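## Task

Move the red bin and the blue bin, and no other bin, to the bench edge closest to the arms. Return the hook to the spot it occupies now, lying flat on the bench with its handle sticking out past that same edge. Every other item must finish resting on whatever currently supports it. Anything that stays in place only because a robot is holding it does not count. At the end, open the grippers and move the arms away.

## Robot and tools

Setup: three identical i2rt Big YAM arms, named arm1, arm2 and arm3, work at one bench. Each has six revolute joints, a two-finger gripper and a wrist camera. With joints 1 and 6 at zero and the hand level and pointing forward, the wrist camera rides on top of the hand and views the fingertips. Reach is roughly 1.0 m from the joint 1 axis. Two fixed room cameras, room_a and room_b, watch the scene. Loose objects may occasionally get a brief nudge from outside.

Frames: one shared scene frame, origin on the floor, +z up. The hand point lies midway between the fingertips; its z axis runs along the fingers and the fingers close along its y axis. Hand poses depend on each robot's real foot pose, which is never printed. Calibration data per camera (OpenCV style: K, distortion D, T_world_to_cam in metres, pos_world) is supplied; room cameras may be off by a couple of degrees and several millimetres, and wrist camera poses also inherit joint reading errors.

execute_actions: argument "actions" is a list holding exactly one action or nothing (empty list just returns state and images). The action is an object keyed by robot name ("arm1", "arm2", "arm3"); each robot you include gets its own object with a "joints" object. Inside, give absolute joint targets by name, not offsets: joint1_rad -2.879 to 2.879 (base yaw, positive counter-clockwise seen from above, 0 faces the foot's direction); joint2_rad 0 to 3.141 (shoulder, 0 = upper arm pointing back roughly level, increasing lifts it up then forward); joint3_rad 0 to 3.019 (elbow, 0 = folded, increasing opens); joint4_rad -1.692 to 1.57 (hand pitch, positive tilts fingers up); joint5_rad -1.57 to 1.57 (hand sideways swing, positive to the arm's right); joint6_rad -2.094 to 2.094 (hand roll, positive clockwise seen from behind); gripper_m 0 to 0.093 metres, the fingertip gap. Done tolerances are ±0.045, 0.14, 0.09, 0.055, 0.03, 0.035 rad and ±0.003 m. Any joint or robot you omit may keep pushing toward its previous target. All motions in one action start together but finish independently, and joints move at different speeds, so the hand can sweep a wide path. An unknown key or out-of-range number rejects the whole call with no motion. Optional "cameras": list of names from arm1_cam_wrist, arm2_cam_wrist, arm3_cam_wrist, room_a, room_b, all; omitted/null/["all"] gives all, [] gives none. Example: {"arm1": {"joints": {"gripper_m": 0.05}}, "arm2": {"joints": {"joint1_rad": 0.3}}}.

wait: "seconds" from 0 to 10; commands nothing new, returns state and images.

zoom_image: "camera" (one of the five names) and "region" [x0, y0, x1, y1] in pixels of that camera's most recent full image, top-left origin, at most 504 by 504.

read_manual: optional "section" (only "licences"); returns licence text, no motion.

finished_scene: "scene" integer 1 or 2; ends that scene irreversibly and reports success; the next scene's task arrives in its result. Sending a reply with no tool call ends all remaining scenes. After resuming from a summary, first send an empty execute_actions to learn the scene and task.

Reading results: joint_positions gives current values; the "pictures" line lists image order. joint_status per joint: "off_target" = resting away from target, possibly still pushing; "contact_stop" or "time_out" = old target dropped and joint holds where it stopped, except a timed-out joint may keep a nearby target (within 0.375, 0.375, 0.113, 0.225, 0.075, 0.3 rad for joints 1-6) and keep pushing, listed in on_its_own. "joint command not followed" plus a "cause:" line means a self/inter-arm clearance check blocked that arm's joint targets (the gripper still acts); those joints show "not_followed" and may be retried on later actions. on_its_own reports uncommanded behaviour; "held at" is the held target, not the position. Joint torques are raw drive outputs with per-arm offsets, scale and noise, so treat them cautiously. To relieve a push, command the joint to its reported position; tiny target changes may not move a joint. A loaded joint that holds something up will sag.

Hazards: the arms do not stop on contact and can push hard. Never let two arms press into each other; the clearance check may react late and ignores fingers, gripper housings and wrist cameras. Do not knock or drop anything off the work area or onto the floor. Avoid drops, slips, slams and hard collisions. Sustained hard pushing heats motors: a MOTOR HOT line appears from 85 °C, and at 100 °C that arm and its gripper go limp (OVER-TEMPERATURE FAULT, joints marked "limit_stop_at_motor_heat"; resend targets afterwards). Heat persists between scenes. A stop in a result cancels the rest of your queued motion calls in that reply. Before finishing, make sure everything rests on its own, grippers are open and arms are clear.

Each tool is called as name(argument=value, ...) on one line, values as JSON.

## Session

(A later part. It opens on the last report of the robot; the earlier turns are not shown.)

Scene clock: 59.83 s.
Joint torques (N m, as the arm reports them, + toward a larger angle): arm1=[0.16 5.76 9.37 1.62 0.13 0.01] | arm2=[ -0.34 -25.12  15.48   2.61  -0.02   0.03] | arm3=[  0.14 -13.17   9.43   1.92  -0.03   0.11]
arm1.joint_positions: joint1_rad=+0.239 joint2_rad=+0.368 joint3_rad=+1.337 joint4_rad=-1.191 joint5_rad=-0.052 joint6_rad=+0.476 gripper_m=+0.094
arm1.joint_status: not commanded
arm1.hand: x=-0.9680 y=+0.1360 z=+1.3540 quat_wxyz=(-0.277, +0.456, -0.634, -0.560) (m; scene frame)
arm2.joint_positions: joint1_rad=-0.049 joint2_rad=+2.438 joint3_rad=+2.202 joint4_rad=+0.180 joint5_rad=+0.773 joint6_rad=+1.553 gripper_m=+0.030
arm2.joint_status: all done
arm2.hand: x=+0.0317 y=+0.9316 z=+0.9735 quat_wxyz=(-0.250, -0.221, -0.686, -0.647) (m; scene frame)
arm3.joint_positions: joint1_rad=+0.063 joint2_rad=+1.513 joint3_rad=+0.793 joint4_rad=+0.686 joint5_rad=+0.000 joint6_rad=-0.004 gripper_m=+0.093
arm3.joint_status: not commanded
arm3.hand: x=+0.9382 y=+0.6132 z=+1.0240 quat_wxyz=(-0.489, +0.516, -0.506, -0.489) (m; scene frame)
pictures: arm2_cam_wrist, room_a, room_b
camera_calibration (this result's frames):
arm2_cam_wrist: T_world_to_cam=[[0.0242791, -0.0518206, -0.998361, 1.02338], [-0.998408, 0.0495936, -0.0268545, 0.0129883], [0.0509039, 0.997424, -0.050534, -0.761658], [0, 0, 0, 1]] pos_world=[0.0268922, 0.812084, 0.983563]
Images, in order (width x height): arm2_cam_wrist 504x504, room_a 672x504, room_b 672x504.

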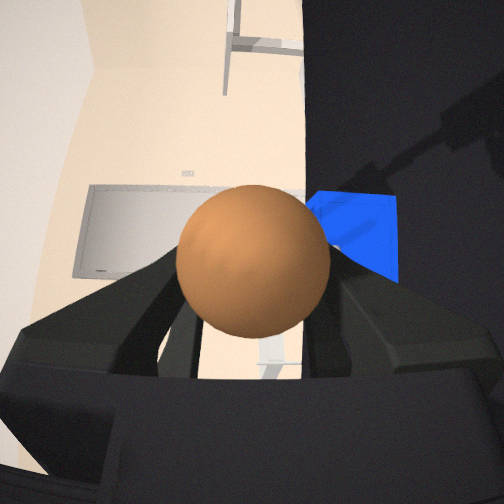

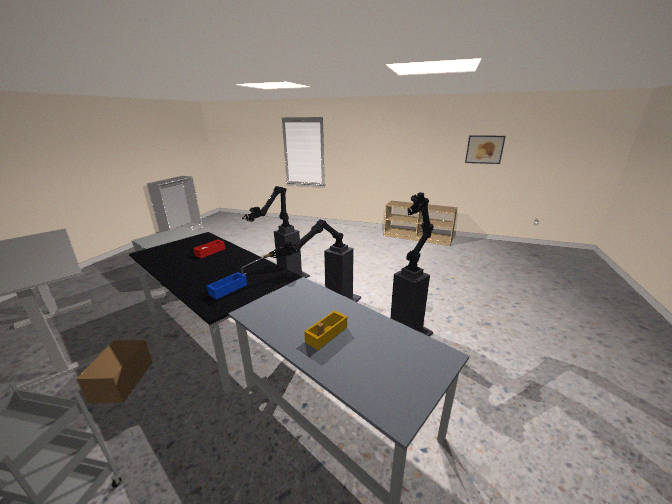

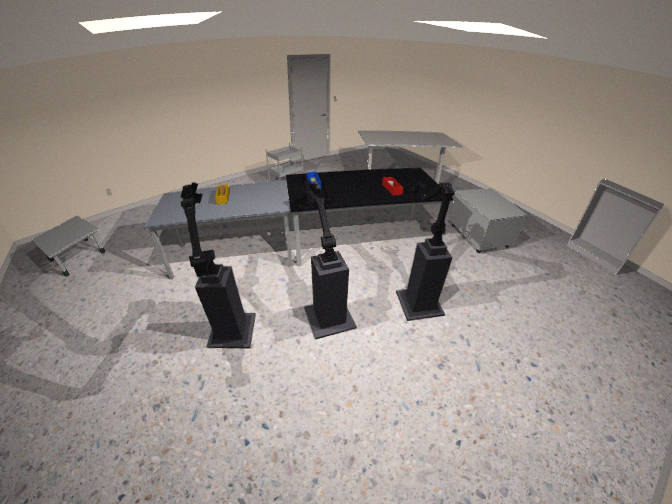

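execute_actions(actions=[{"arm2":{"joints":{"joint4_rad":0.5}}}], cameras=[])

execute_actions(actions=[{"arm2":{"joints":{"joint1_rad":-0.18,"joint2_rad":2.54,"joint3_rad":2.58,"joint4_rad":0.34,"joint5_rad":0.43}}}], cameras=["arm2_cam_wrist","room_a","room_b"])

zoom_image(camera="room_b", region=[270, 140, 390, 230])

zoom_image(camera="room_a", region=[200, 200, 350, 310])

Scene clock: 62.20 s.
Joint torques (N m, as the arm reports them, + toward a larger angle): arm1=[0.17 5.77 9.37 1.62 0.13 0.02] | arm2=[ -0.3  -24.77  15.55   3.29  -0.16   0.07] | arm3=[  0.55 -13.26   9.39   2.16   0.01   0.14]
arm1.joint_positions: joint1_rad=+0.239 joint2_rad=+0.368 joint3_rad=+1.337 joint4_rad=-1.191 joint5_rad=-0.052 joint6_rad=+0.476 gripper_m=+0.094
arm1.joint_status: not commanded
arm1.hand: x=-0.9680 y=+0.1360 z=+1.3540 quat_wxyz=(-0.277, +0.456, -0.634, -0.560) (m; scene frame)
arm2.joint_positions: joint1_rad=-0.049 joint2_rad=+2.438 joint3_rad=+2.202 joint4_rad=+0.450 joint5_rad=+0.773 joint6_rad=+1.550 gripper_m=+0.030
arm2.joint_status: all done
arm2.hand: x=+0.0320 y=+0.9275 z=+1.0264 quat_wxyz=(-0.211, -0.260, -0.597, -0.730) (m; scene frame)
arm3.joint_positions: joint1_rad=+0.063 joint2_rad=+1.513 joint3_rad=+0.793 joint4_rad=+0.686 joint5_rad=+0.000 joint6_rad=-0.004 gripper_m=+0.093
arm3.joint_status: not commanded
arm3.hand: x=+0.9382 y=+0.6132 z=+1.0240 quat_wxyz=(-0.489, +0.516, -0.506, -0.489) (m; scene frame)
pictures: none
No camera images: the call's "cameras" was empty. Leave "cameras" out to get every camera's image.

Scene clock: 64.03 s.
Joint torques (N m, as the arm reports them, + toward a larger angle): arm1=[0.18 5.74 9.38 1.62 0.13 0.01] | arm2=[ -1.02 -26.62  16.54   2.75  -0.14   0.08] | arm3=[  0.45 -12.94   9.16   2.13  -0.01   0.12]
arm1.joint_positions: joint1_rad=+0.239 joint2_rad=+0.368 joint3_rad=+1.337 joint4_rad=-1.191 joint5_rad=-0.052 joint6_rad=+0.476 gripper_m=+0.094
arm1.joint_status: not commanded
arm1.hand: x=-0.9680 y=+0.1360 z=+1.3540 quat_wxyz=(-0.277, +0.456, -0.634, -0.560) (m; scene frame)
arm2.joint_positions: joint1_rad=-0.176 joint2_rad=+2.606 joint3_rad=+2.492 joint4_rad=+0.308 joint5_rad=+0.432 joint6_rad=+1.550 gripper_m=+0.030
arm2.joint_status: all done
arm2.hand: x=+0.1036 y=+0.9863 z=+1.0165 quat_wxyz=(-0.157, -0.169, -0.619, -0.751) (m; scene frame)
arm3.joint_positions: joint1_rad=+0.063 joint2_rad=+1.513 joint3_rad=+0.793 joint4_rad=+0.686 joint5_rad=+0.000 joint6_rad=-0.004 gripper_m=+0.093
arm3.joint_status: not commanded
arm3.hand: x=+0.9382 y=+0.6132 z=+1.0240 quat_wxyz=(-0.489, +0.516, -0.506, -0.489) (m; scene frame)
pictures: arm2_cam_wrist, room_a, room_b
camera_calibration (this result's frames):
arm2_cam_wrist: T_world_to_cam=[[0.027125, 0.199017, -0.97962, 0.800656], [-0.986191, -0.154836, -0.0587631, 0.316083], [-0.163376, 0.967687, 0.192069, -1.01273], [0, 0, 0, 1]] pos_world=[0.124545, 0.869601, 0.997428]
Images, in order (width x height): arm2_cam_wrist 504x504, room_a 672x504, room_b 672x504.

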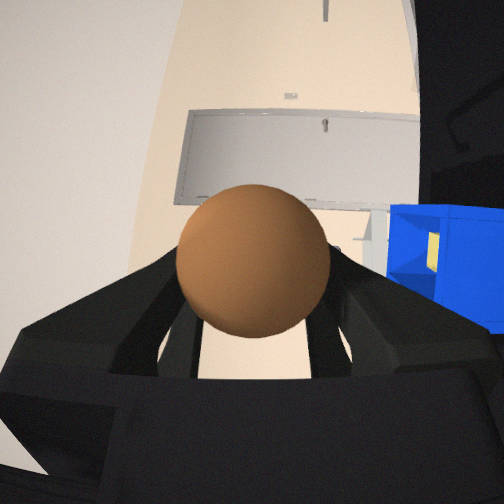

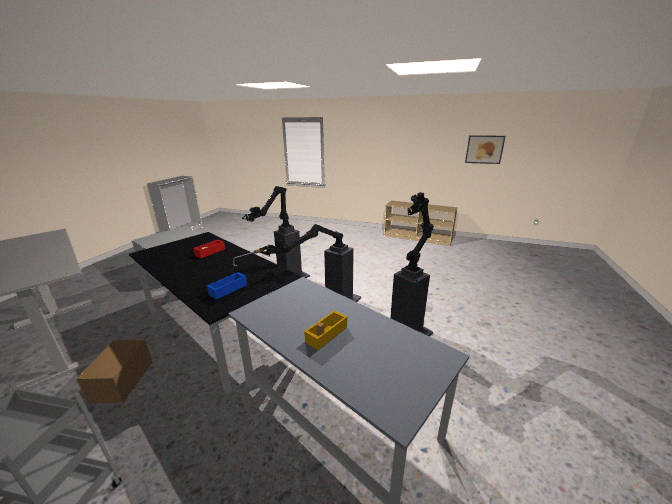

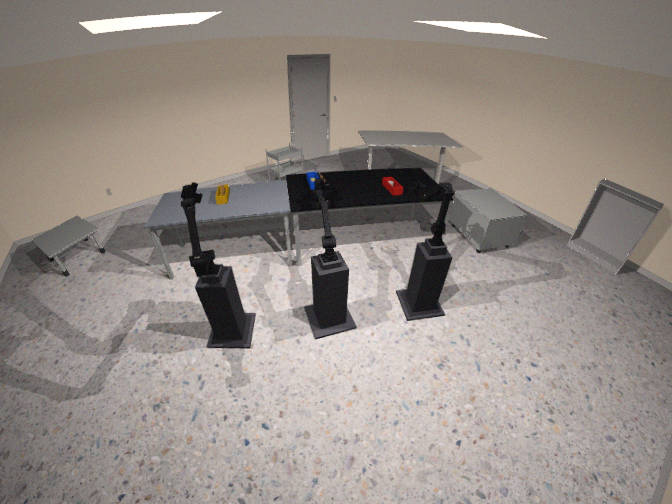

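Region (270, 140, 390, 230) of room_b's 672x504 image, scaled by 4.200, with more detail than that image has; it fills the top 378 rows of this view, and the rest is white.

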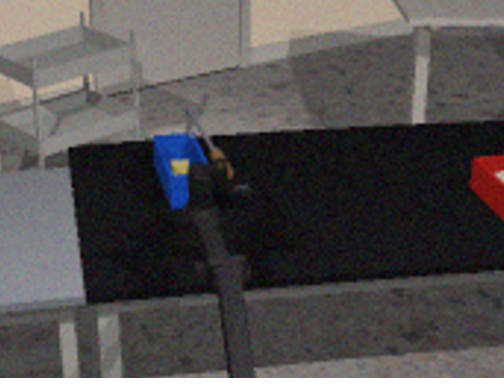

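Region (200, 200, 350, 310) of room_a's 672x504 image, scaled by 3.360, with more detail than that image has; it fills the top 370 rows of this view, and the rest is white.

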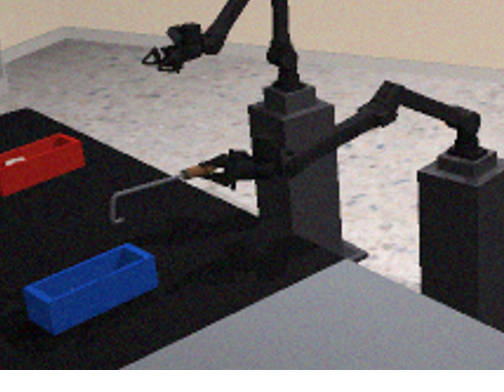

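execute_actions(actions=[{"arm2":{"joints":{"joint4_rad":0.17,"joint1_rad":-0.16}}}], cameras=["arm2_cam_wrist","room_a"])

zoom_image(camera="room_a", region=[200, 240, 290, 310])

Scene clock: 65.13 s.
Joint torques (N m, as the arm reports them, + toward a larger angle): arm1=[0.19 5.75 9.38 1.62 0.13 0.02] | arm2=[ -0.57 -26.51  16.37   2.69  -0.07   0.08] | arm3=[  0.57 -12.35   9.25   2.4    0.02   0.1 ]
arm1.joint_positions: joint1_rad=+0.239 joint2_rad=+0.368 joint3_rad=+1.337 joint4_rad=-1.191 joint5_rad=-0.052 joint6_rad=+0.476 gripper_m=+0.094
arm1.joint_status: not commanded
arm1.hand: x=-0.9680 y=+0.1360 z=+1.3540 quat_wxyz=(-0.277, +0.456, -0.634, -0.560) (m; scene frame)
arm2.joint_positions: joint1_rad=-0.163 joint2_rad=+2.606 joint3_rad=+2.494 joint4_rad=+0.142 joint5_rad=+0.432 joint6_rad=+1.550 gripper_m=+0.030
arm2.joint_status: all done
arm2.hand: x=+0.0906 y=+0.9919 z=+0.9799 quat_wxyz=(-0.164, -0.153, -0.680, -0.698) (m; scene frame)
arm3.joint_positions: joint1_rad=+0.063 joint2_rad=+1.513 joint3_rad=+0.793 joint4_rad=+0.686 joint5_rad=+0.000 joint6_rad=-0.004 gripper_m=+0.093
arm3.joint_status: not commanded
arm3.hand: x=+0.9382 y=+0.6132 z=+1.0240 quat_wxyz=(-0.489, +0.516, -0.506, -0.489) (m; scene frame)
pictures: arm2_cam_wrist, room_a
camera_calibration (this result's frames):
arm2_cam_wrist: T_world_to_cam=[[0.0214974, 0.036558, -0.9991, 0.944773], [-0.984201, -0.174895, -0.0275763, 0.291109], [-0.175745, 0.983908, 0.0322207, -0.87161], [0, 0, 0, 1]] pos_world=[0.113018, 0.873959, 0.980035]
Images, in order (width x height): arm2_cam_wrist 504x504, room_a 672x504.

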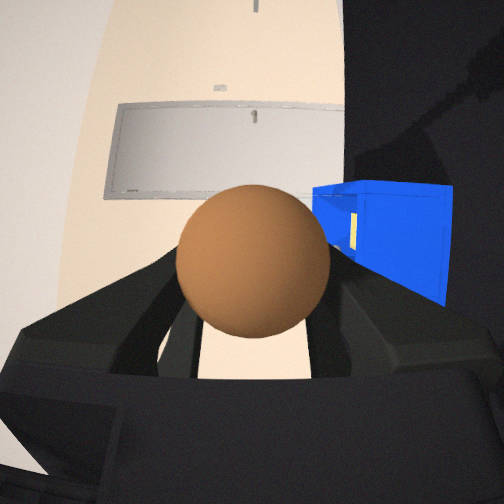

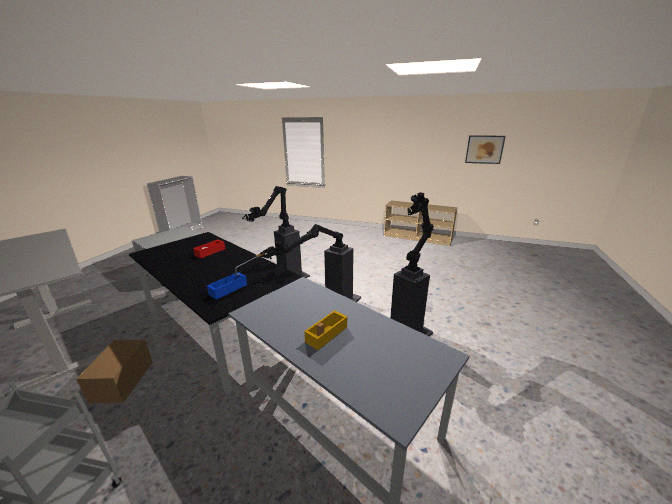

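Region (200, 240, 290, 310) of room_a's 672x504 image, scaled by 5.600, with more detail than that image has.

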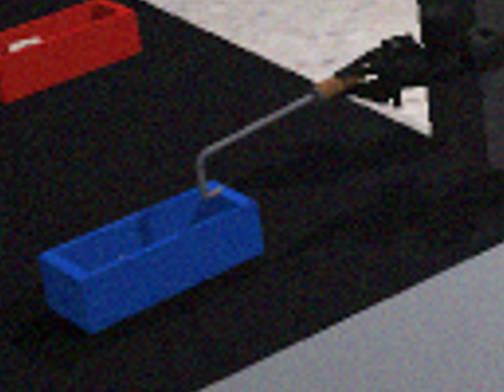

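execute_actions(actions=[{"arm2":{"joints":{"joint4_rad":0.04}}}], cameras=["arm2_cam_wrist","room_a"])

zoom_image(camera="room_a", region=[200, 240, 290, 310])

Scene clock: 66.13 s.
Joint torques (N m, as the arm reports them, + toward a larger angle): arm1=[0.17 5.74 9.37 1.62 0.14 0.02] | arm2=[ -0.33 -26.71  16.45   2.51   0.     0.1 ] | arm3=[ -0.04 -12.29   9.58   2.34  -0.02   0.09]
arm1.joint_positions: joint1_rad=+0.239 joint2_rad=+0.368 joint3_rad=+1.337 joint4_rad=-1.191 joint5_rad=-0.052 joint6_rad=+0.476 gripper_m=+0.094
arm1.joint_status: not commanded
arm1.hand: x=-0.9680 y=+0.1360 z=+1.3540 quat_wxyz=(-0.277, +0.456, -0.634, -0.560) (m; scene frame)
arm2.joint_positions: joint1_rad=-0.163 joint2_rad=+2.606 joint3_rad=+2.494 joint4_rad=+0.015 joint5_rad=+0.431 joint6_rad=+1.550 gripper_m=+0.030
arm2.joint_status: all done
arm2.hand: x=+0.0905 y=+0.9910 z=+0.9508 quat_wxyz=(-0.172, -0.143, -0.723, -0.653) (m; scene frame)
arm3.joint_positions: joint1_rad=+0.063 joint2_rad=+1.513 joint3_rad=+0.793 joint4_rad=+0.686 joint5_rad=+0.000 joint6_rad=-0.004 gripper_m=+0.093
arm3.joint_status: not commanded
arm3.hand: x=+0.9382 y=+0.6132 z=+1.0240 quat_wxyz=(-0.489, +0.516, -0.506, -0.489) (m; scene frame)
pictures: arm2_cam_wrist, room_a
camera_calibration (this result's frames):
arm2_cam_wrist: T_world_to_cam=[[0.0188872, -0.0898968, -0.995772, 1.03811], [-0.984128, -0.177438, -0.00264749, 0.268851], [-0.17645, 0.980017, -0.0918213, -0.747931], [0, 0, 0, 1]] pos_world=[0.113004, 0.874013, 0.965761]
Images, in order (width x height): arm2_cam_wrist 504x504, room_a 672x504.

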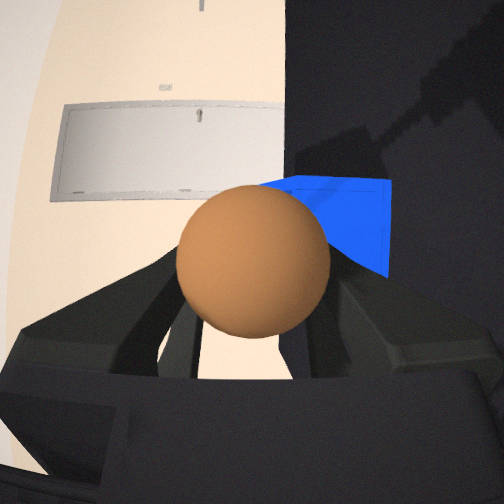

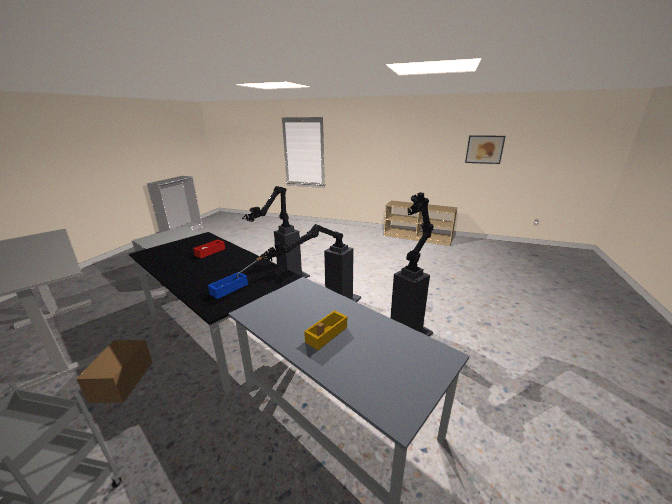

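Region (200, 240, 290, 310) of room_a's 672x504 image, scaled by 5.600, with more detail than that image has.

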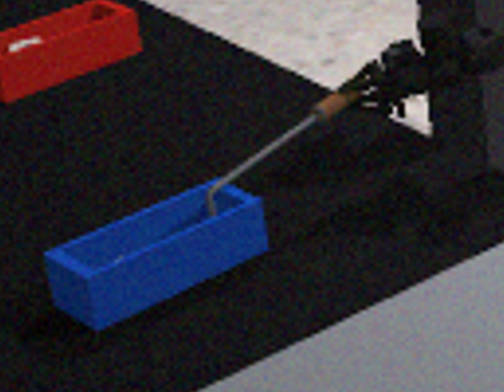

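execute_actions(actions=[{"arm2":{"joints":{"joint2_rad":2.43,"joint3_rad":2.28,"joint4_rad":0.17}}}], cameras=[])

execute_actions(actions=[{"arm2":{"joints":{"joint2_rad":2.325,"joint3_rad":2.07,"joint4_rad":0.27}}}], cameras=["arm2_cam_wrist"])

execute_actions(actions=[{"arm2":{"joints":{"joint2_rad":2.15,"joint3_rad":1.72,"joint4_rad":0.43}}}], cameras=["arm2_cam_wrist","room_a"])

Scene clock: 67.80 s.
Joint torques (N m, as the arm reports them, + toward a larger angle): arm1=[0.19 5.76 9.37 1.61 0.13 0.02] | arm2=[ -0.67 -24.75  11.7    3.28   0.06   0.09] | arm3=[  0.04 -12.74   9.38   2.21   0.01   0.11]
arm1.joint_positions: joint1_rad=+0.239 joint2_rad=+0.368 joint3_rad=+1.337 joint4_rad=-1.191 joint5_rad=-0.052 joint6_rad=+0.476 gripper_m=+0.094
arm1.joint_status: not commanded
arm1.hand: x=-0.9680 y=+0.1360 z=+1.3540 quat_wxyz=(-0.277, +0.456, -0.634, -0.560) (m; scene frame)
arm2.joint_positions: joint1_rad=-0.163 joint2_rad=+2.480 joint3_rad=+2.248 joint4_rad=+0.126 joint5_rad=+0.430 joint6_rad=+1.549 gripper_m=+0.030
arm2.joint_status: all done
arm2.hand: x=+0.0897 y=+0.9633 z=+0.9476 quat_wxyz=(-0.173, -0.142, -0.726, -0.650) (m; scene frame)
arm3.joint_positions: joint1_rad=+0.063 joint2_rad=+1.513 joint3_rad=+0.793 joint4_rad=+0.686 joint5_rad=+0.000 joint6_rad=-0.004 gripper_m=+0.093
arm3.joint_status: not commanded
arm3.hand: x=+0.9382 y=+0.6132 z=+1.0240 quat_wxyz=(-0.489, +0.516, -0.506, -0.489) (m; scene frame)
pictures: none
No camera images: the call's "cameras" was empty. Leave "cameras" out to get every camera's image.

Scene clock: 68.80 s.
Joint torques (N m, as the arm reports them, + toward a larger angle): arm1=[0.17 5.72 9.37 1.62 0.13 0.02] | arm2=[ -0.37 -24.75  11.12   3.61   0.08   0.09] | arm3=[ -0.59 -12.57   9.3    2.09  -0.02   0.15]
arm1.joint_positions: joint1_rad=+0.239 joint2_rad=+0.368 joint3_rad=+1.337 joint4_rad=-1.191 joint5_rad=-0.052 joint6_rad=+0.476 gripper_m=+0.094
arm1.joint_status: not commanded
arm1.hand: x=-0.9680 y=+0.1360 z=+1.3540 quat_wxyz=(-0.277, +0.456, -0.634, -0.560) (m; scene frame)
arm2.joint_positions: joint1_rad=-0.163 joint2_rad=+2.390 joint3_rad=+2.043 joint4_rad=+0.219 joint5_rad=+0.430 joint6_rad=+1.549 gripper_m=+0.030
arm2.joint_status: all done
arm2.hand: x=+0.0891 y=+0.9327 z=+0.9312 quat_wxyz=(-0.174, -0.140, -0.733, -0.642) (m; scene frame)
arm3.joint_positions: joint1_rad=+0.063 joint2_rad=+1.513 joint3_rad=+0.793 joint4_rad=+0.686 joint5_rad=+0.000 joint6_rad=-0.004 gripper_m=+0.093
arm3.joint_status: not commanded
arm3.hand: x=+0.9382 y=+0.6132 z=+1.0240 quat_wxyz=(-0.489, +0.516, -0.506, -0.489) (m; scene frame)
pictures: arm2_cam_wrist
camera_calibration (this result's frames):
arm2_cam_wrist: T_world_to_cam=[[0.0185944, -0.120367, -0.992555, 1.03877], [-0.983857, -0.178929, 0.00326739, 0.252917], [-0.17799, 0.976471, -0.121751, -0.661538], [0, 0, 0, 1]] pos_world=[0.111771, 0.816261, 0.949668]
Images, in order (width x height): arm2_cam_wrist 504x504.

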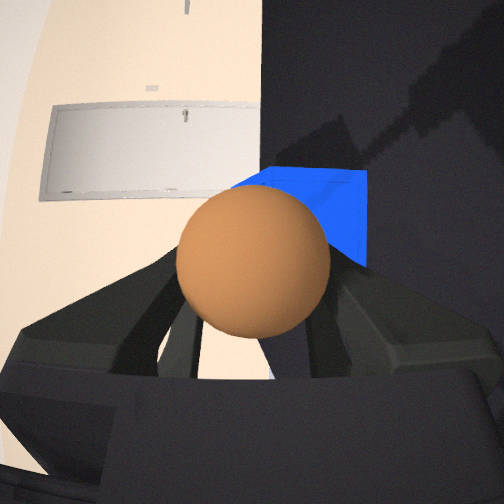

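Scene clock: 69.97 s.
Joint torques (N m, as the arm reports them, + toward a larger angle): arm1=[0.17 5.74 9.38 1.63 0.13 0.02] | arm2=[ -0.41 -20.74  10.65   3.38   0.12   0.1 ] | arm3=[  0.17 -12.93   9.29   2.09   0.01   0.16]
arm1.joint_positions: joint1_rad=+0.239 joint2_rad=+0.368 joint3_rad=+1.337 joint4_rad=-1.191 joint5_rad=-0.052 joint6_rad=+0.476 gripper_m=+0.094
arm1.joint_status: not commanded
arm1.hand: x=-0.9680 y=+0.1360 z=+1.3540 quat_wxyz=(-0.277, +0.456, -0.634, -0.560) (m; scene frame)
arm2.joint_positions: joint1_rad=-0.163 joint2_rad=+2.191 joint3_rad=+1.692 joint4_rad=+0.385 joint5_rad=+0.429 joint6_rad=+1.549 gripper_m=+0.030
arm2.joint_status: all done
arm2.hand: x=+0.0874 y=+0.8617 z=+0.9405 quat_wxyz=(-0.173, -0.141, -0.729, -0.648) (m; scene frame)
arm3.joint_positions: joint1_rad=+0.063 joint2_rad=+1.513 joint3_rad=+0.793 joint4_rad=+0.686 joint5_rad=+0.000 joint6_rad=-0.004 gripper_m=+0.093
arm3.joint_status: not commanded
arm3.hand: x=+0.9382 y=+0.6132 z=+1.0240 quat_wxyz=(-0.489, +0.516, -0.506, -0.489) (m; scene frame)
pictures: arm2_cam_wrist, room_a
camera_calibration (this result's frames):
arm2_cam_wrist: T_world_to_cam=[[0.0188701, -0.106705, -0.994112, 1.02922], [-0.98365, -0.180087, 0.000658562, 0.241993], [-0.179097, 0.977846, -0.108359, -0.605044], [0, 0, 0, 1]] pos_world=[0.110253, 0.745042, 0.957434]
Images, in order (width x height): arm2_cam_wrist 504x504, room_a 672x504.

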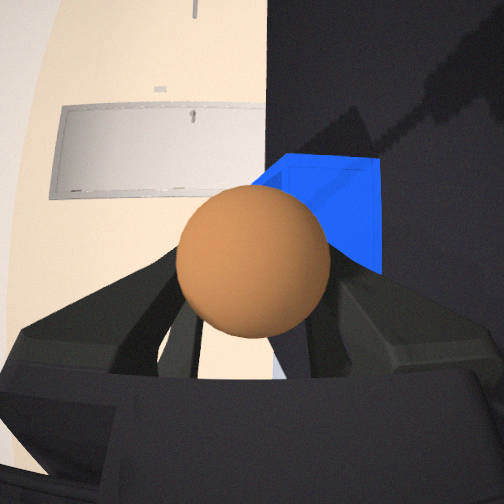

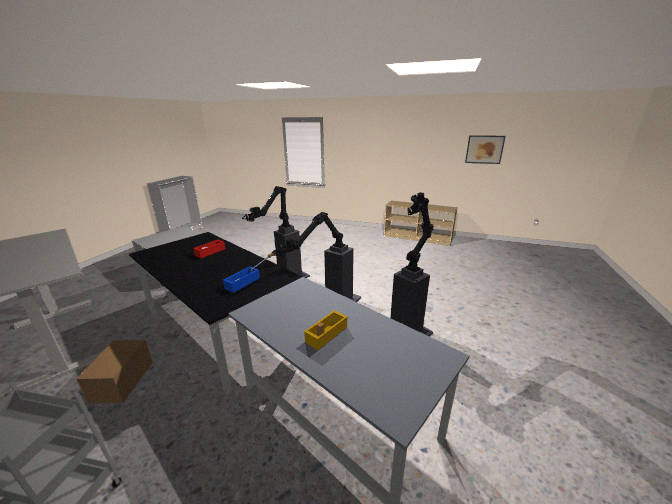

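execute_actions(actions=[{"arm2":{"joints":{"joint2_rad":2.0,"joint3_rad":1.435,"joint4_rad":0.555}}}], cameras=["arm2_cam_wrist"])

execute_actions(actions=[{"arm2":{"joints":{"joint2_rad":1.86,"joint3_rad":1.19,"joint4_rad":0.655}}}], cameras=["arm2_cam_wrist"])

execute_actions(actions=[{"arm2":{"joints":{"joint2_rad":1.725,"joint3_rad":0.965,"joint4_rad":0.735}}}], cameras=["arm2_cam_wrist","room_a","room_b"])

zoom_image(camera="room_a", region=[220, 220, 330, 300])

Scene clock: 71.37 s.
Joint torques (N m, as the arm reports them, + toward a larger angle): arm1=[0.18 5.77 9.37 1.62 0.13 0.02] | arm2=[ -0.6  -19.06   9.79   3.56   0.13   0.09] | arm3=[ -0.85 -12.9    9.41   2.14  -0.02   0.15]
arm1.joint_positions: joint1_rad=+0.239 joint2_rad=+0.368 joint3_rad=+1.337 joint4_rad=-1.191 joint5_rad=-0.052 joint6_rad=+0.476 gripper_m=+0.094
arm1.joint_status: not commanded
arm1.hand: x=-0.9680 y=+0.1360 z=+1.3540 quat_wxyz=(-0.277, +0.456, -0.634, -0.560) (m; scene frame)
arm2.joint_positions: joint1_rad=-0.163 joint2_rad=+2.047 joint3_rad=+1.410 joint4_rad=+0.506 joint5_rad=+0.429 joint6_rad=+1.549 gripper_m=+0.030
arm2.joint_status: all done
arm2.hand: x=+0.0860 y=+0.7914 z=+0.9287 quat_wxyz=(-0.174, -0.140, -0.735, -0.641) (m; scene frame)
arm3.joint_positions: joint1_rad=+0.063 joint2_rad=+1.513 joint3_rad=+0.793 joint4_rad=+0.686 joint5_rad=+0.000 joint6_rad=-0.004 gripper_m=+0.093
arm3.joint_status: not commanded
arm3.hand: x=+0.9382 y=+0.6132 z=+1.0240 quat_wxyz=(-0.489, +0.516, -0.506, -0.489) (m; scene frame)
pictures: arm2_cam_wrist
camera_calibration (this result's frames):
arm2_cam_wrist: T_world_to_cam=[[0.0185017, -0.124508, -0.992046, 1.02221], [-0.983653, -0.180026, 0.0042491, 0.224546], [-0.179123, 0.97575, -0.125803, -0.519978], [0, 0, 0, 1]] pos_world=[0.108823, 0.675066, 0.947706]
Images, in order (width x height): arm2_cam_wrist 504x504.

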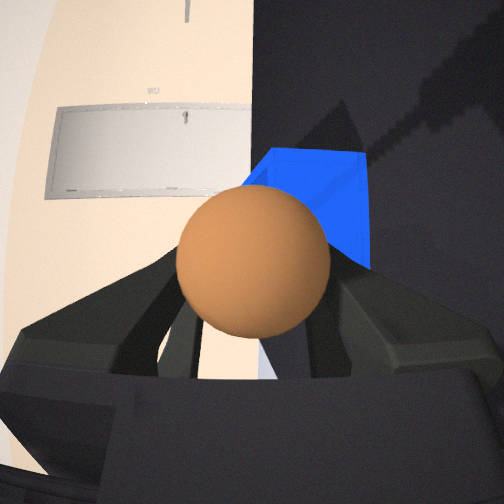

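Scene clock: 72.33 s.
Joint torques (N m, as the arm reports them, + toward a larger angle): arm1=[0.23 5.75 9.38 1.62 0.13 0.02] | arm2=[ -0.07 -16.43   9.02   3.57   0.13   0.09] | arm3=[  0.45 -12.66   9.17   2.2    0.03   0.06]
arm1.joint_positions: joint1_rad=+0.239 joint2_rad=+0.368 joint3_rad=+1.337 joint4_rad=-1.191 joint5_rad=-0.052 joint6_rad=+0.476 gripper_m=+0.094
arm1.joint_status: not commanded
arm1.hand: x=-0.9680 y=+0.1360 z=+1.3540 quat_wxyz=(-0.277, +0.456, -0.634, -0.560) (m; scene frame)
arm2.joint_positions: joint1_rad=-0.163 joint2_rad=+1.902 joint3_rad=+1.168 joint4_rad=+0.604 joint5_rad=+0.429 joint6_rad=+1.549 gripper_m=+0.030
arm2.joint_status: all done
arm2.hand: x=+0.0845 y=+0.7216 z=+0.9315 quat_wxyz=(-0.174, -0.140, -0.734, -0.642) (m; scene frame)
arm3.joint_positions: joint1_rad=+0.063 joint2_rad=+1.513 joint3_rad=+0.793 joint4_rad=+0.686 joint5_rad=+0.000 joint6_rad=-0.004 gripper_m=+0.093
arm3.joint_status: not commanded
arm3.hand: x=+0.9382 y=+0.6132 z=+1.0240 quat_wxyz=(-0.489, +0.516, -0.506, -0.489) (m; scene frame)
pictures: arm2_cam_wrist
camera_calibration (this result's frames):
arm2_cam_wrist: T_world_to_cam=[[0.0185566, -0.121859, -0.992374, 1.01469], [-0.983652, -0.180039, 0.00371442, 0.211053], [-0.179119, 0.976082, -0.123207, -0.4544], [0, 0, 0, 1]] pos_world=[0.107382, 0.605178, 0.95018]
Images, in order (width x height): arm2_cam_wrist 504x504.

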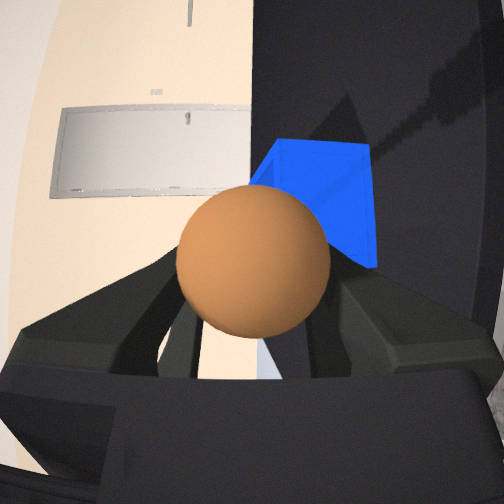

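Scene clock: 73.27 s.
Joint torques (N m, as the arm reports them, + toward a larger angle): arm1=[0.2  5.75 9.37 1.63 0.13 0.01] | arm2=[ -0.45 -13.9    8.55   3.62   0.13   0.1 ] | arm3=[ -0.11 -12.09   9.31   2.01   0.     0.15]
arm1.joint_positions: joint1_rad=+0.239 joint2_rad=+0.368 joint3_rad=+1.337 joint4_rad=-1.191 joint5_rad=-0.052 joint6_rad=+0.476 gripper_m=+0.094
arm1.joint_status: not commanded
arm1.hand: x=-0.9680 y=+0.1360 z=+1.3540 quat_wxyz=(-0.277, +0.456, -0.634, -0.560) (m; scene frame)
arm2.joint_positions: joint1_rad=-0.163 joint2_rad=+1.764 joint3_rad=+0.944 joint4_rad=+0.683 joint5_rad=+0.429 joint6_rad=+1.549 gripper_m=+0.030
arm2.joint_status: all done
arm2.hand: x=+0.0831 y=+0.6502 z=+0.9288 quat_wxyz=(-0.174, -0.139, -0.736, -0.639) (m; scene frame)
arm3.joint_positions: joint1_rad=+0.063 joint2_rad=+1.513 joint3_rad=+0.793 joint4_rad=+0.686 joint5_rad=+0.000 joint6_rad=-0.004 gripper_m=+0.093
arm3.joint_status: not commanded
arm3.hand: x=+0.9382 y=+0.6132 z=+1.0240 quat_wxyz=(-0.489, +0.516, -0.506, -0.489) (m; scene frame)
pictures: arm2_cam_wrist, room_a, room_b
camera_calibration (this result's frames):
arm2_cam_wrist: T_world_to_cam=[[0.0183999, -0.129425, -0.991418, 1.00736], [-0.983653, -0.179997, 0.00524199, 0.195334], [-0.179131, 0.975115, -0.130621, -0.377857], [0, 0, 0, 1]] pos_world=[0.105919, 0.533992, 0.948339]
Images, in order (width x height): arm2_cam_wrist 504x504, room_a 672x504, room_b 672x504.

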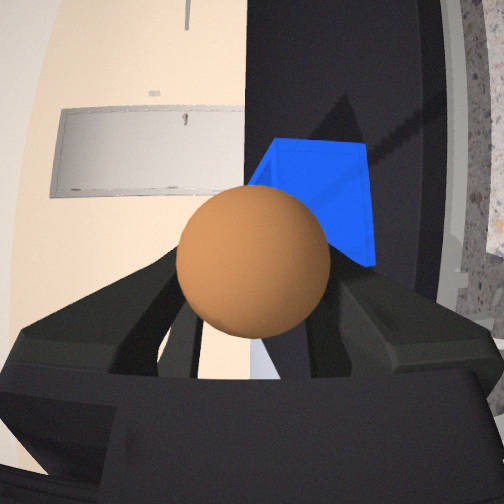

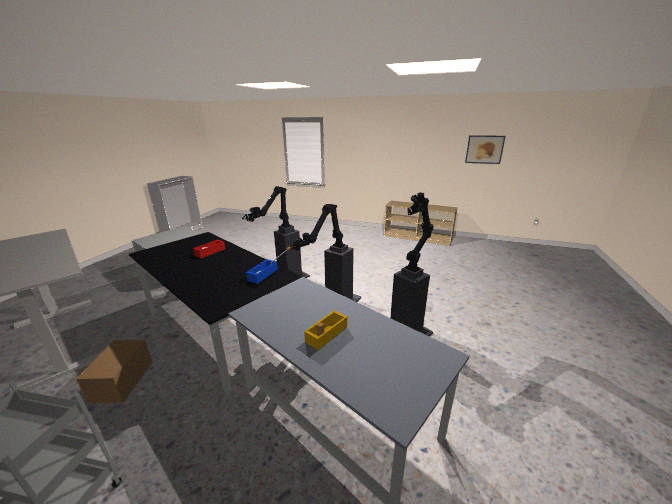

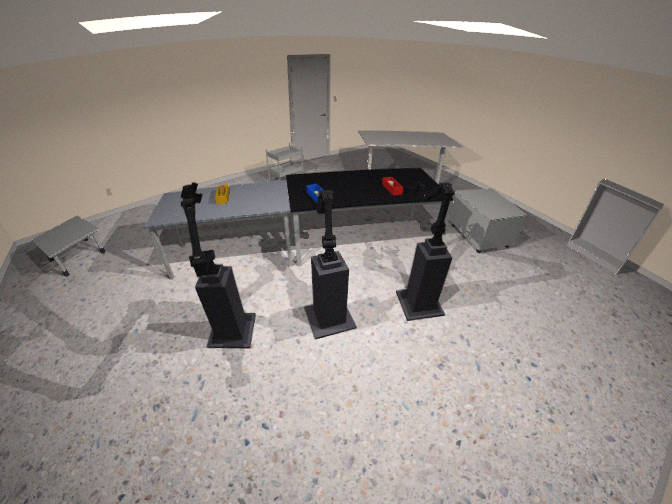

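Region (220, 220, 330, 300) of room_a's 672x504 image, scaled by 4.582, with more detail than that image has; it fills the top 367 rows of this view, and the rest is white.

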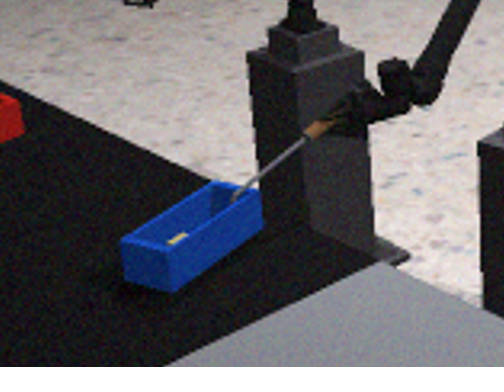

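execute_actions(actions=[{"arm2":{"joints":{"joint2_rad":1.58,"joint3_rad":0.76,"joint4_rad":0.80}}}], cameras=["arm2_cam_wrist","room_a"])

zoom_image(camera="room_a", region=[220, 220, 330, 300])

Scene clock: 74.43 s.
Joint torques (N m, as the arm reports them, + toward a larger angle): arm1=[0.2  5.77 9.38 1.62 0.13 0.02] | arm2=[ -0.51 -11.44   8.21   3.71   0.12   0.09] | arm3=[  0.29 -13.14   9.46   2.19  -0.01   0.15]
arm1.joint_positions: joint1_rad=+0.239 joint2_rad=+0.368 joint3_rad=+1.337 joint4_rad=-1.191 joint5_rad=-0.052 joint6_rad=+0.476 gripper_m=+0.094
arm1.joint_status: not commanded
arm1.hand: x=-0.9680 y=+0.1360 z=+1.3540 quat_wxyz=(-0.277, +0.456, -0.634, -0.560) (m; scene frame)
arm2.joint_positions: joint1_rad=-0.163 joint2_rad=+1.614 joint3_rad=+0.738 joint4_rad=+0.746 joint5_rad=+0.429 joint6_rad=+1.549 gripper_m=+0.030
arm2.joint_status: all done
arm2.hand: x=+0.0816 y=+0.5794 z=+0.9331 quat_wxyz=(-0.174, -0.140, -0.734, -0.642) (m; scene frame)
arm3.joint_positions: joint1_rad=+0.063 joint2_rad=+1.513 joint3_rad=+0.793 joint4_rad=+0.686 joint5_rad=+0.000 joint6_rad=-0.004 gripper_m=+0.093
arm3.joint_status: not commanded
arm3.hand: x=+0.9382 y=+0.6132 z=+1.0240 quat_wxyz=(-0.489, +0.516, -0.506, -0.489) (m; scene frame)
pictures: arm2_cam_wrist, room_a
camera_calibration (this result's frames):
arm2_cam_wrist: T_world_to_cam=[[0.0185566, -0.121859, -0.992374, 0.99904], [-0.983652, -0.180039, 0.00371442, 0.182573], [-0.179119, 0.976082, -0.123207, -0.315959], [0, 0, 0, 1]] pos_world=[0.104455, 0.463014, 0.951814]
Images, in order (width x height): arm2_cam_wrist 504x504, room_a 672x504.

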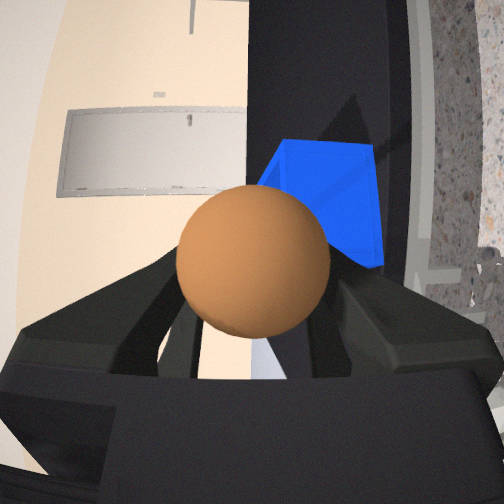

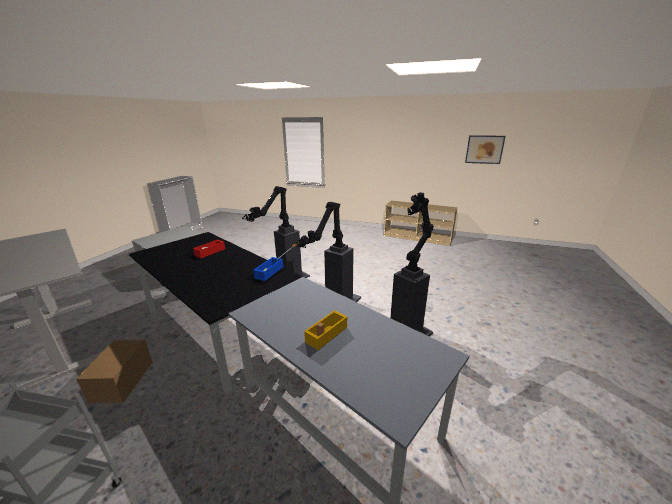

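Region (220, 220, 330, 300) of room_a's 672x504 image, scaled by 4.582, with more detail than that image has; it fills the top 367 rows of this view, and the rest is white.

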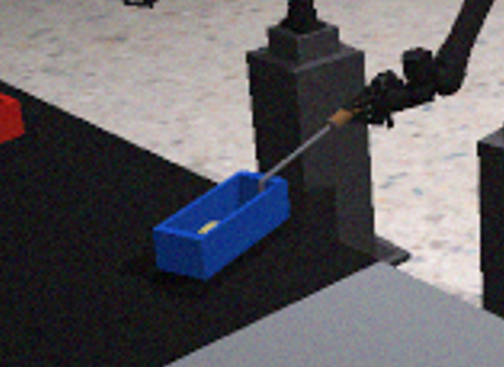

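execute_actions(actions=[{"arm2":{"joints":{"joint4_rad":1.1,"joint3_rad":0.85}}}], cameras=["arm2_cam_wrist"])

execute_actions(actions=[{"arm2":{"joints":{"joint1_rad":-0.835,"joint2_rad":2.0,"joint3_rad":1.5,"joint4_rad":0.65,"joint5_rad":-0.695}}}], cameras=[])

execute_actions(actions=[{"arm2":{"joints":{"joint2_rad":2.33,"joint3_rad":2.07,"joint4_rad":0.4,"joint6_rad":0}}}], cameras=["arm2_cam_wrist","room_a","room_b"])

Scene clock: 75.83 s.
Joint torques (N m, as the arm reports them, + toward a larger angle): arm1=[0.2  5.76 9.37 1.62 0.13 0.01] | arm2=[ -0.42 -11.96  11.38   3.66  -0.03   0.11] | arm3=[  0.64 -12.99   9.49   2.1   -0.06   0.16]
arm1.joint_positions: joint1_rad=+0.239 joint2_rad=+0.368 joint3_rad=+1.337 joint4_rad=-1.191 joint5_rad=-0.052 joint6_rad=+0.476 gripper_m=+0.094
arm1.joint_status: not commanded
arm1.hand: x=-0.9680 y=+0.1360 z=+1.3540 quat_wxyz=(-0.277, +0.456, -0.634, -0.560) (m; scene frame)
arm2.joint_positions: joint1_rad=-0.163 joint2_rad=+1.616 joint3_rad=+0.792 joint4_rad=+1.049 joint5_rad=+0.429 joint6_rad=+1.548 gripper_m=+0.030
arm2.joint_status: all done
arm2.hand: x=+0.0818 y=+0.5910 z=+1.0273 quat_wxyz=(-0.149, -0.165, -0.608, -0.762) (m; scene frame)
arm3.joint_positions: joint1_rad=+0.063 joint2_rad=+1.513 joint3_rad=+0.793 joint4_rad=+0.686 joint5_rad=+0.000 joint6_rad=-0.004 gripper_m=+0.093
arm3.joint_status: not commanded
arm3.hand: x=+0.9382 y=+0.6132 z=+1.0240 quat_wxyz=(-0.489, +0.516, -0.506, -0.489) (m; scene frame)
pictures: arm2_cam_wrist
camera_calibration (this result's frames):
arm2_cam_wrist: T_world_to_cam=[[0.0271595, 0.229713, -0.972879, 0.865353], [-0.983323, -0.168938, -0.0673403, 0.250863], [-0.179826, 0.958484, 0.221294, -0.659116], [0, 0, 0, 1]] pos_world=[0.104652, 0.475349, 1.00464]
Images, in order (width x height): arm2_cam_wrist 504x504.

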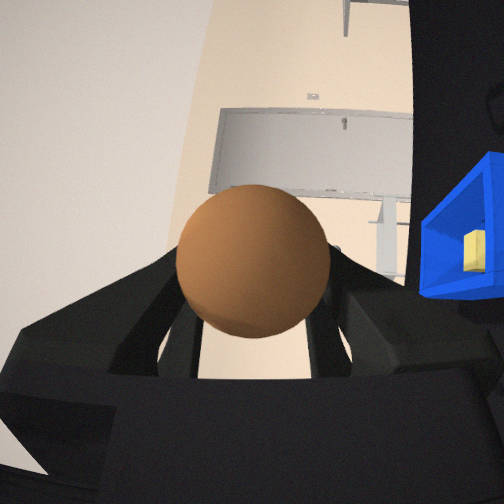

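Scene clock: 77.90 s.
Joint torques (N m, as the arm reports them, + toward a larger angle): arm1=[0.18 5.76 9.38 1.62 0.13 0.02] | arm2=[ -0.94 -18.23  13.03   2.93   0.09   0.13] | arm3=[  0.44 -12.39   9.38   1.98   0.     0.14]
arm1.joint_positions: joint1_rad=+0.239 joint2_rad=+0.368 joint3_rad=+1.337 joint4_rad=-1.191 joint5_rad=-0.052 joint6_rad=+0.476 gripper_m=+0.094
arm1.joint_status: not commanded
arm1.hand: x=-0.9680 y=+0.1360 z=+1.3540 quat_wxyz=(-0.277, +0.456, -0.634, -0.560) (m; scene frame)
arm2.joint_positions: joint1_rad=-0.836 joint2_rad=+2.038 joint3_rad=+1.437 joint4_rad=+0.615 joint5_rad=-0.696 joint6_rad=+1.547 gripper_m=+0.030
arm2.joint_status: all done
arm2.hand: x=+0.4082 y=+0.6672 z=+0.9751 quat_wxyz=(-0.011, +0.013, -0.703, -0.711) (m; scene frame)
arm3.joint_positions: joint1_rad=+0.063 joint2_rad=+1.513 joint3_rad=+0.793 joint4_rad=+0.686 joint5_rad=+0.000 joint6_rad=-0.004 gripper_m=+0.093
arm3.joint_status: not commanded
arm3.hand: x=+0.9382 y=+0.6132 z=+1.0240 quat_wxyz=(-0.489, +0.516, -0.506, -0.489) (m; scene frame)
pictures: none
No camera images: the call's "cameras" was empty. Leave "cameras" out to get every camera's image.

Scene clock: 80.03 s.
Joint torques (N m, as the arm reports them, + toward a larger angle): arm1=[0.2  5.75 9.38 1.63 0.13 0.02] | arm2=[ -0.78 -21.45  13.67   1.98   0.18  -0.26] | arm3=[  0.6  -12.8    9.42   2.16  -0.04   0.12]
arm1.joint_positions: joint1_rad=+0.239 joint2_rad=+0.368 joint3_rad=+1.337 joint4_rad=-1.191 joint5_rad=-0.052 joint6_rad=+0.476 gripper_m=+0.094
arm1.joint_status: not commanded
arm1.hand: x=-0.9680 y=+0.1360 z=+1.3540 quat_wxyz=(-0.277, +0.456, -0.634, -0.560) (m; scene frame)
arm2.joint_positions: joint1_rad=-0.831 joint2_rad=+2.353 joint3_rad=+2.011 joint4_rad=+0.387 joint5_rad=-0.699 joint6_rad=+0.015 gripper_m=+0.030
arm2.joint_status: all done
arm2.hand: x=+0.4861 y=+0.7685 z=+0.9834 quat_wxyz=(-0.510, +0.497, -0.485, -0.508) (m; scene frame)
arm3.joint_positions: joint1_rad=+0.063 joint2_rad=+1.513 joint3_rad=+0.793 joint4_rad=+0.686 joint5_rad=+0.000 joint6_rad=-0.004 gripper_m=+0.093
arm3.joint_status: not commanded
arm3.hand: x=+0.9382 y=+0.6132 z=+1.0240 quat_wxyz=(-0.489, +0.516, -0.506, -0.489) (m; scene frame)
pictures: arm2_cam_wrist, room_a, room_b
camera_calibration (this result's frames):
arm2_cam_wrist: T_world_to_cam=[[0.999661, 0.0241347, 0.00975758, -0.510178], [0.0215794, -0.55859, -0.829163, 1.23558], [-0.0145611, 0.829093, -0.558922, 0.0395731], [0, 0, 0, 1]] pos_world=[0.483918, 0.669688, 1.0516]
Images, in order (width x height): arm2_cam_wrist 504x504, room_a 672x504, room_b 672x504.

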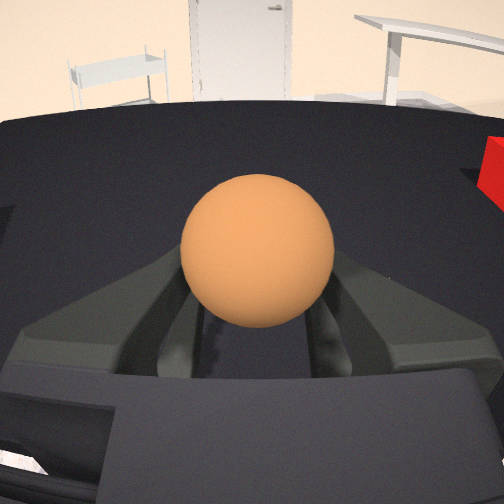

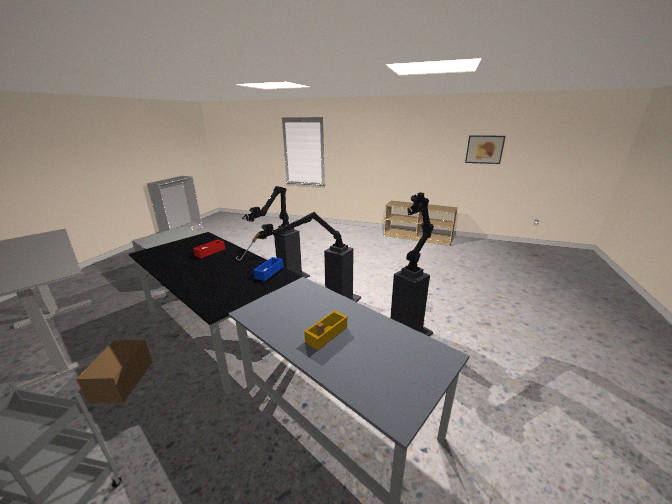

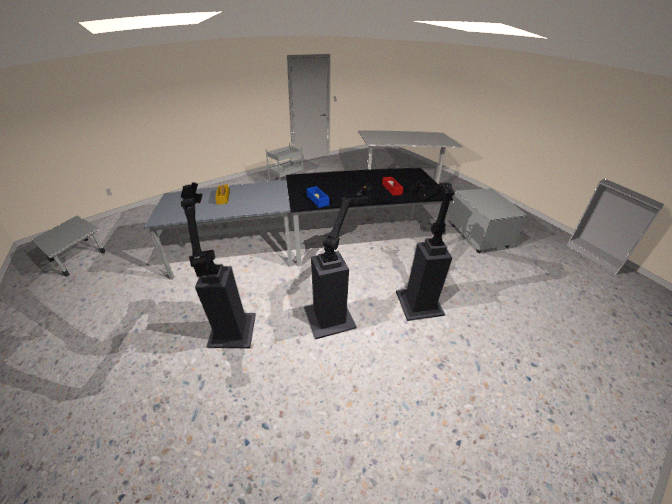

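execute_actions(actions=[{"arm2":{"joints":{"joint2_rad":2.53,"joint3_rad":2.06,"joint4_rad":0.51}}}], cameras=[])

execute_actions(actions=[{"arm2":{"joints":{"joint2_rad":2.67,"joint3_rad":2.05,"joint4_rad":0.6}}}], cameras=["arm2_cam_wrist"])

Scene clock: 81.47 s.
Joint torques (N m, as the arm reports them, + toward a larger angle): arm1=[0.18 5.75 9.38 1.62 0.13 0.02] | arm2=[ -0.8  -22.77  10.85   1.64   0.09  -0.08] | arm3=[  0.13 -12.7    9.33   1.98  -0.03   0.1 ]
arm1.joint_positions: joint1_rad=+0.239 joint2_rad=+0.368 joint3_rad=+1.337 joint4_rad=-1.191 joint5_rad=-0.052 joint6_rad=+0.476 gripper_m=+0.094
arm1.joint_status: not commanded
arm1.hand: x=-0.9680 y=+0.1360 z=+1.3540 quat_wxyz=(-0.277, +0.456, -0.634, -0.560) (m; scene frame)
arm2.joint_positions: joint1_rad=-0.834 joint2_rad=+2.563 joint3_rad=+2.027 joint4_rad=+0.506 joint5_rad=-0.697 joint6_rad=+0.000 gripper_m=+0.030
arm2.joint_status: all done
arm2.hand: x=+0.4938 y=+0.7731 z=+0.8301 quat_wxyz=(-0.488, +0.502, -0.509, -0.501) (m; scene frame)
arm3.joint_positions: joint1_rad=+0.063 joint2_rad=+1.513 joint3_rad=+0.793 joint4_rad=+0.686 joint5_rad=+0.000 joint6_rad=-0.004 gripper_m=+0.093
arm3.joint_status: not commanded
arm3.hand: x=+0.9382 y=+0.6132 z=+1.0240 quat_wxyz=(-0.489, +0.516, -0.506, -0.489) (m; scene frame)
pictures: none
No camera images: the call's "cameras" was empty. Leave "cameras" out to get every camera's image.

Scene clock: 82.30 s.
Joint torques (N m, as the arm reports them, + toward a larger angle): arm1=[0.18 5.74 9.38 1.61 0.13 0.01] | arm2=[ -0.62 -17.85   9.17   1.     0.01  -0.08] | arm3=[  0.3  -12.52   9.39   2.08   0.01   0.12]
arm1.joint_positions: joint1_rad=+0.239 joint2_rad=+0.368 joint3_rad=+1.337 joint4_rad=-1.191 joint5_rad=-0.052 joint6_rad=+0.476 gripper_m=+0.094
arm1.joint_status: not commanded
arm1.hand: x=-0.9680 y=+0.1360 z=+1.3540 quat_wxyz=(-0.277, +0.456, -0.634, -0.560) (m; scene frame)
arm2.joint_positions: joint1_rad=-0.834 joint2_rad=+2.631 joint3_rad=+2.035 joint4_rad=+0.614 joint5_rad=-0.695 joint6_rad=+0.001 gripper_m=+0.030
arm2.joint_status: all done
arm2.hand: x=+0.4927 y=+0.7709 z=+0.7966 quat_wxyz=(-0.506, +0.500, -0.492, -0.502) (m; scene frame)
arm3.joint_positions: joint1_rad=+0.063 joint2_rad=+1.513 joint3_rad=+0.793 joint4_rad=+0.686 joint5_rad=+0.000 joint6_rad=-0.004 gripper_m=+0.093
arm3.joint_status: not commanded
arm3.hand: x=+0.9382 y=+0.6132 z=+1.0240 quat_wxyz=(-0.489, +0.516, -0.506, -0.489) (m; scene frame)
pictures: arm2_cam_wrist
camera_calibration (this result's frames):
arm2_cam_wrist: T_world_to_cam=[[0.999835, 0.0170671, 0.0062353, -0.506825], [0.0149295, -0.576012, -0.817305, 1.08921], [-0.0103574, 0.817263, -0.576172, -0.045871], [0, 0, 0, 1]] pos_world=[0.490005, 0.673537, 0.866947]
Images, in order (width x height): arm2_cam_wrist 504x504.

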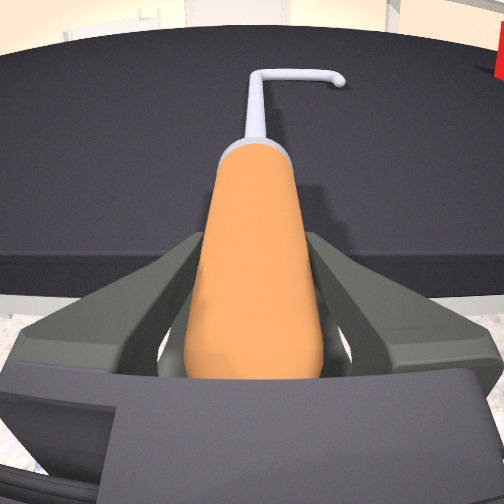

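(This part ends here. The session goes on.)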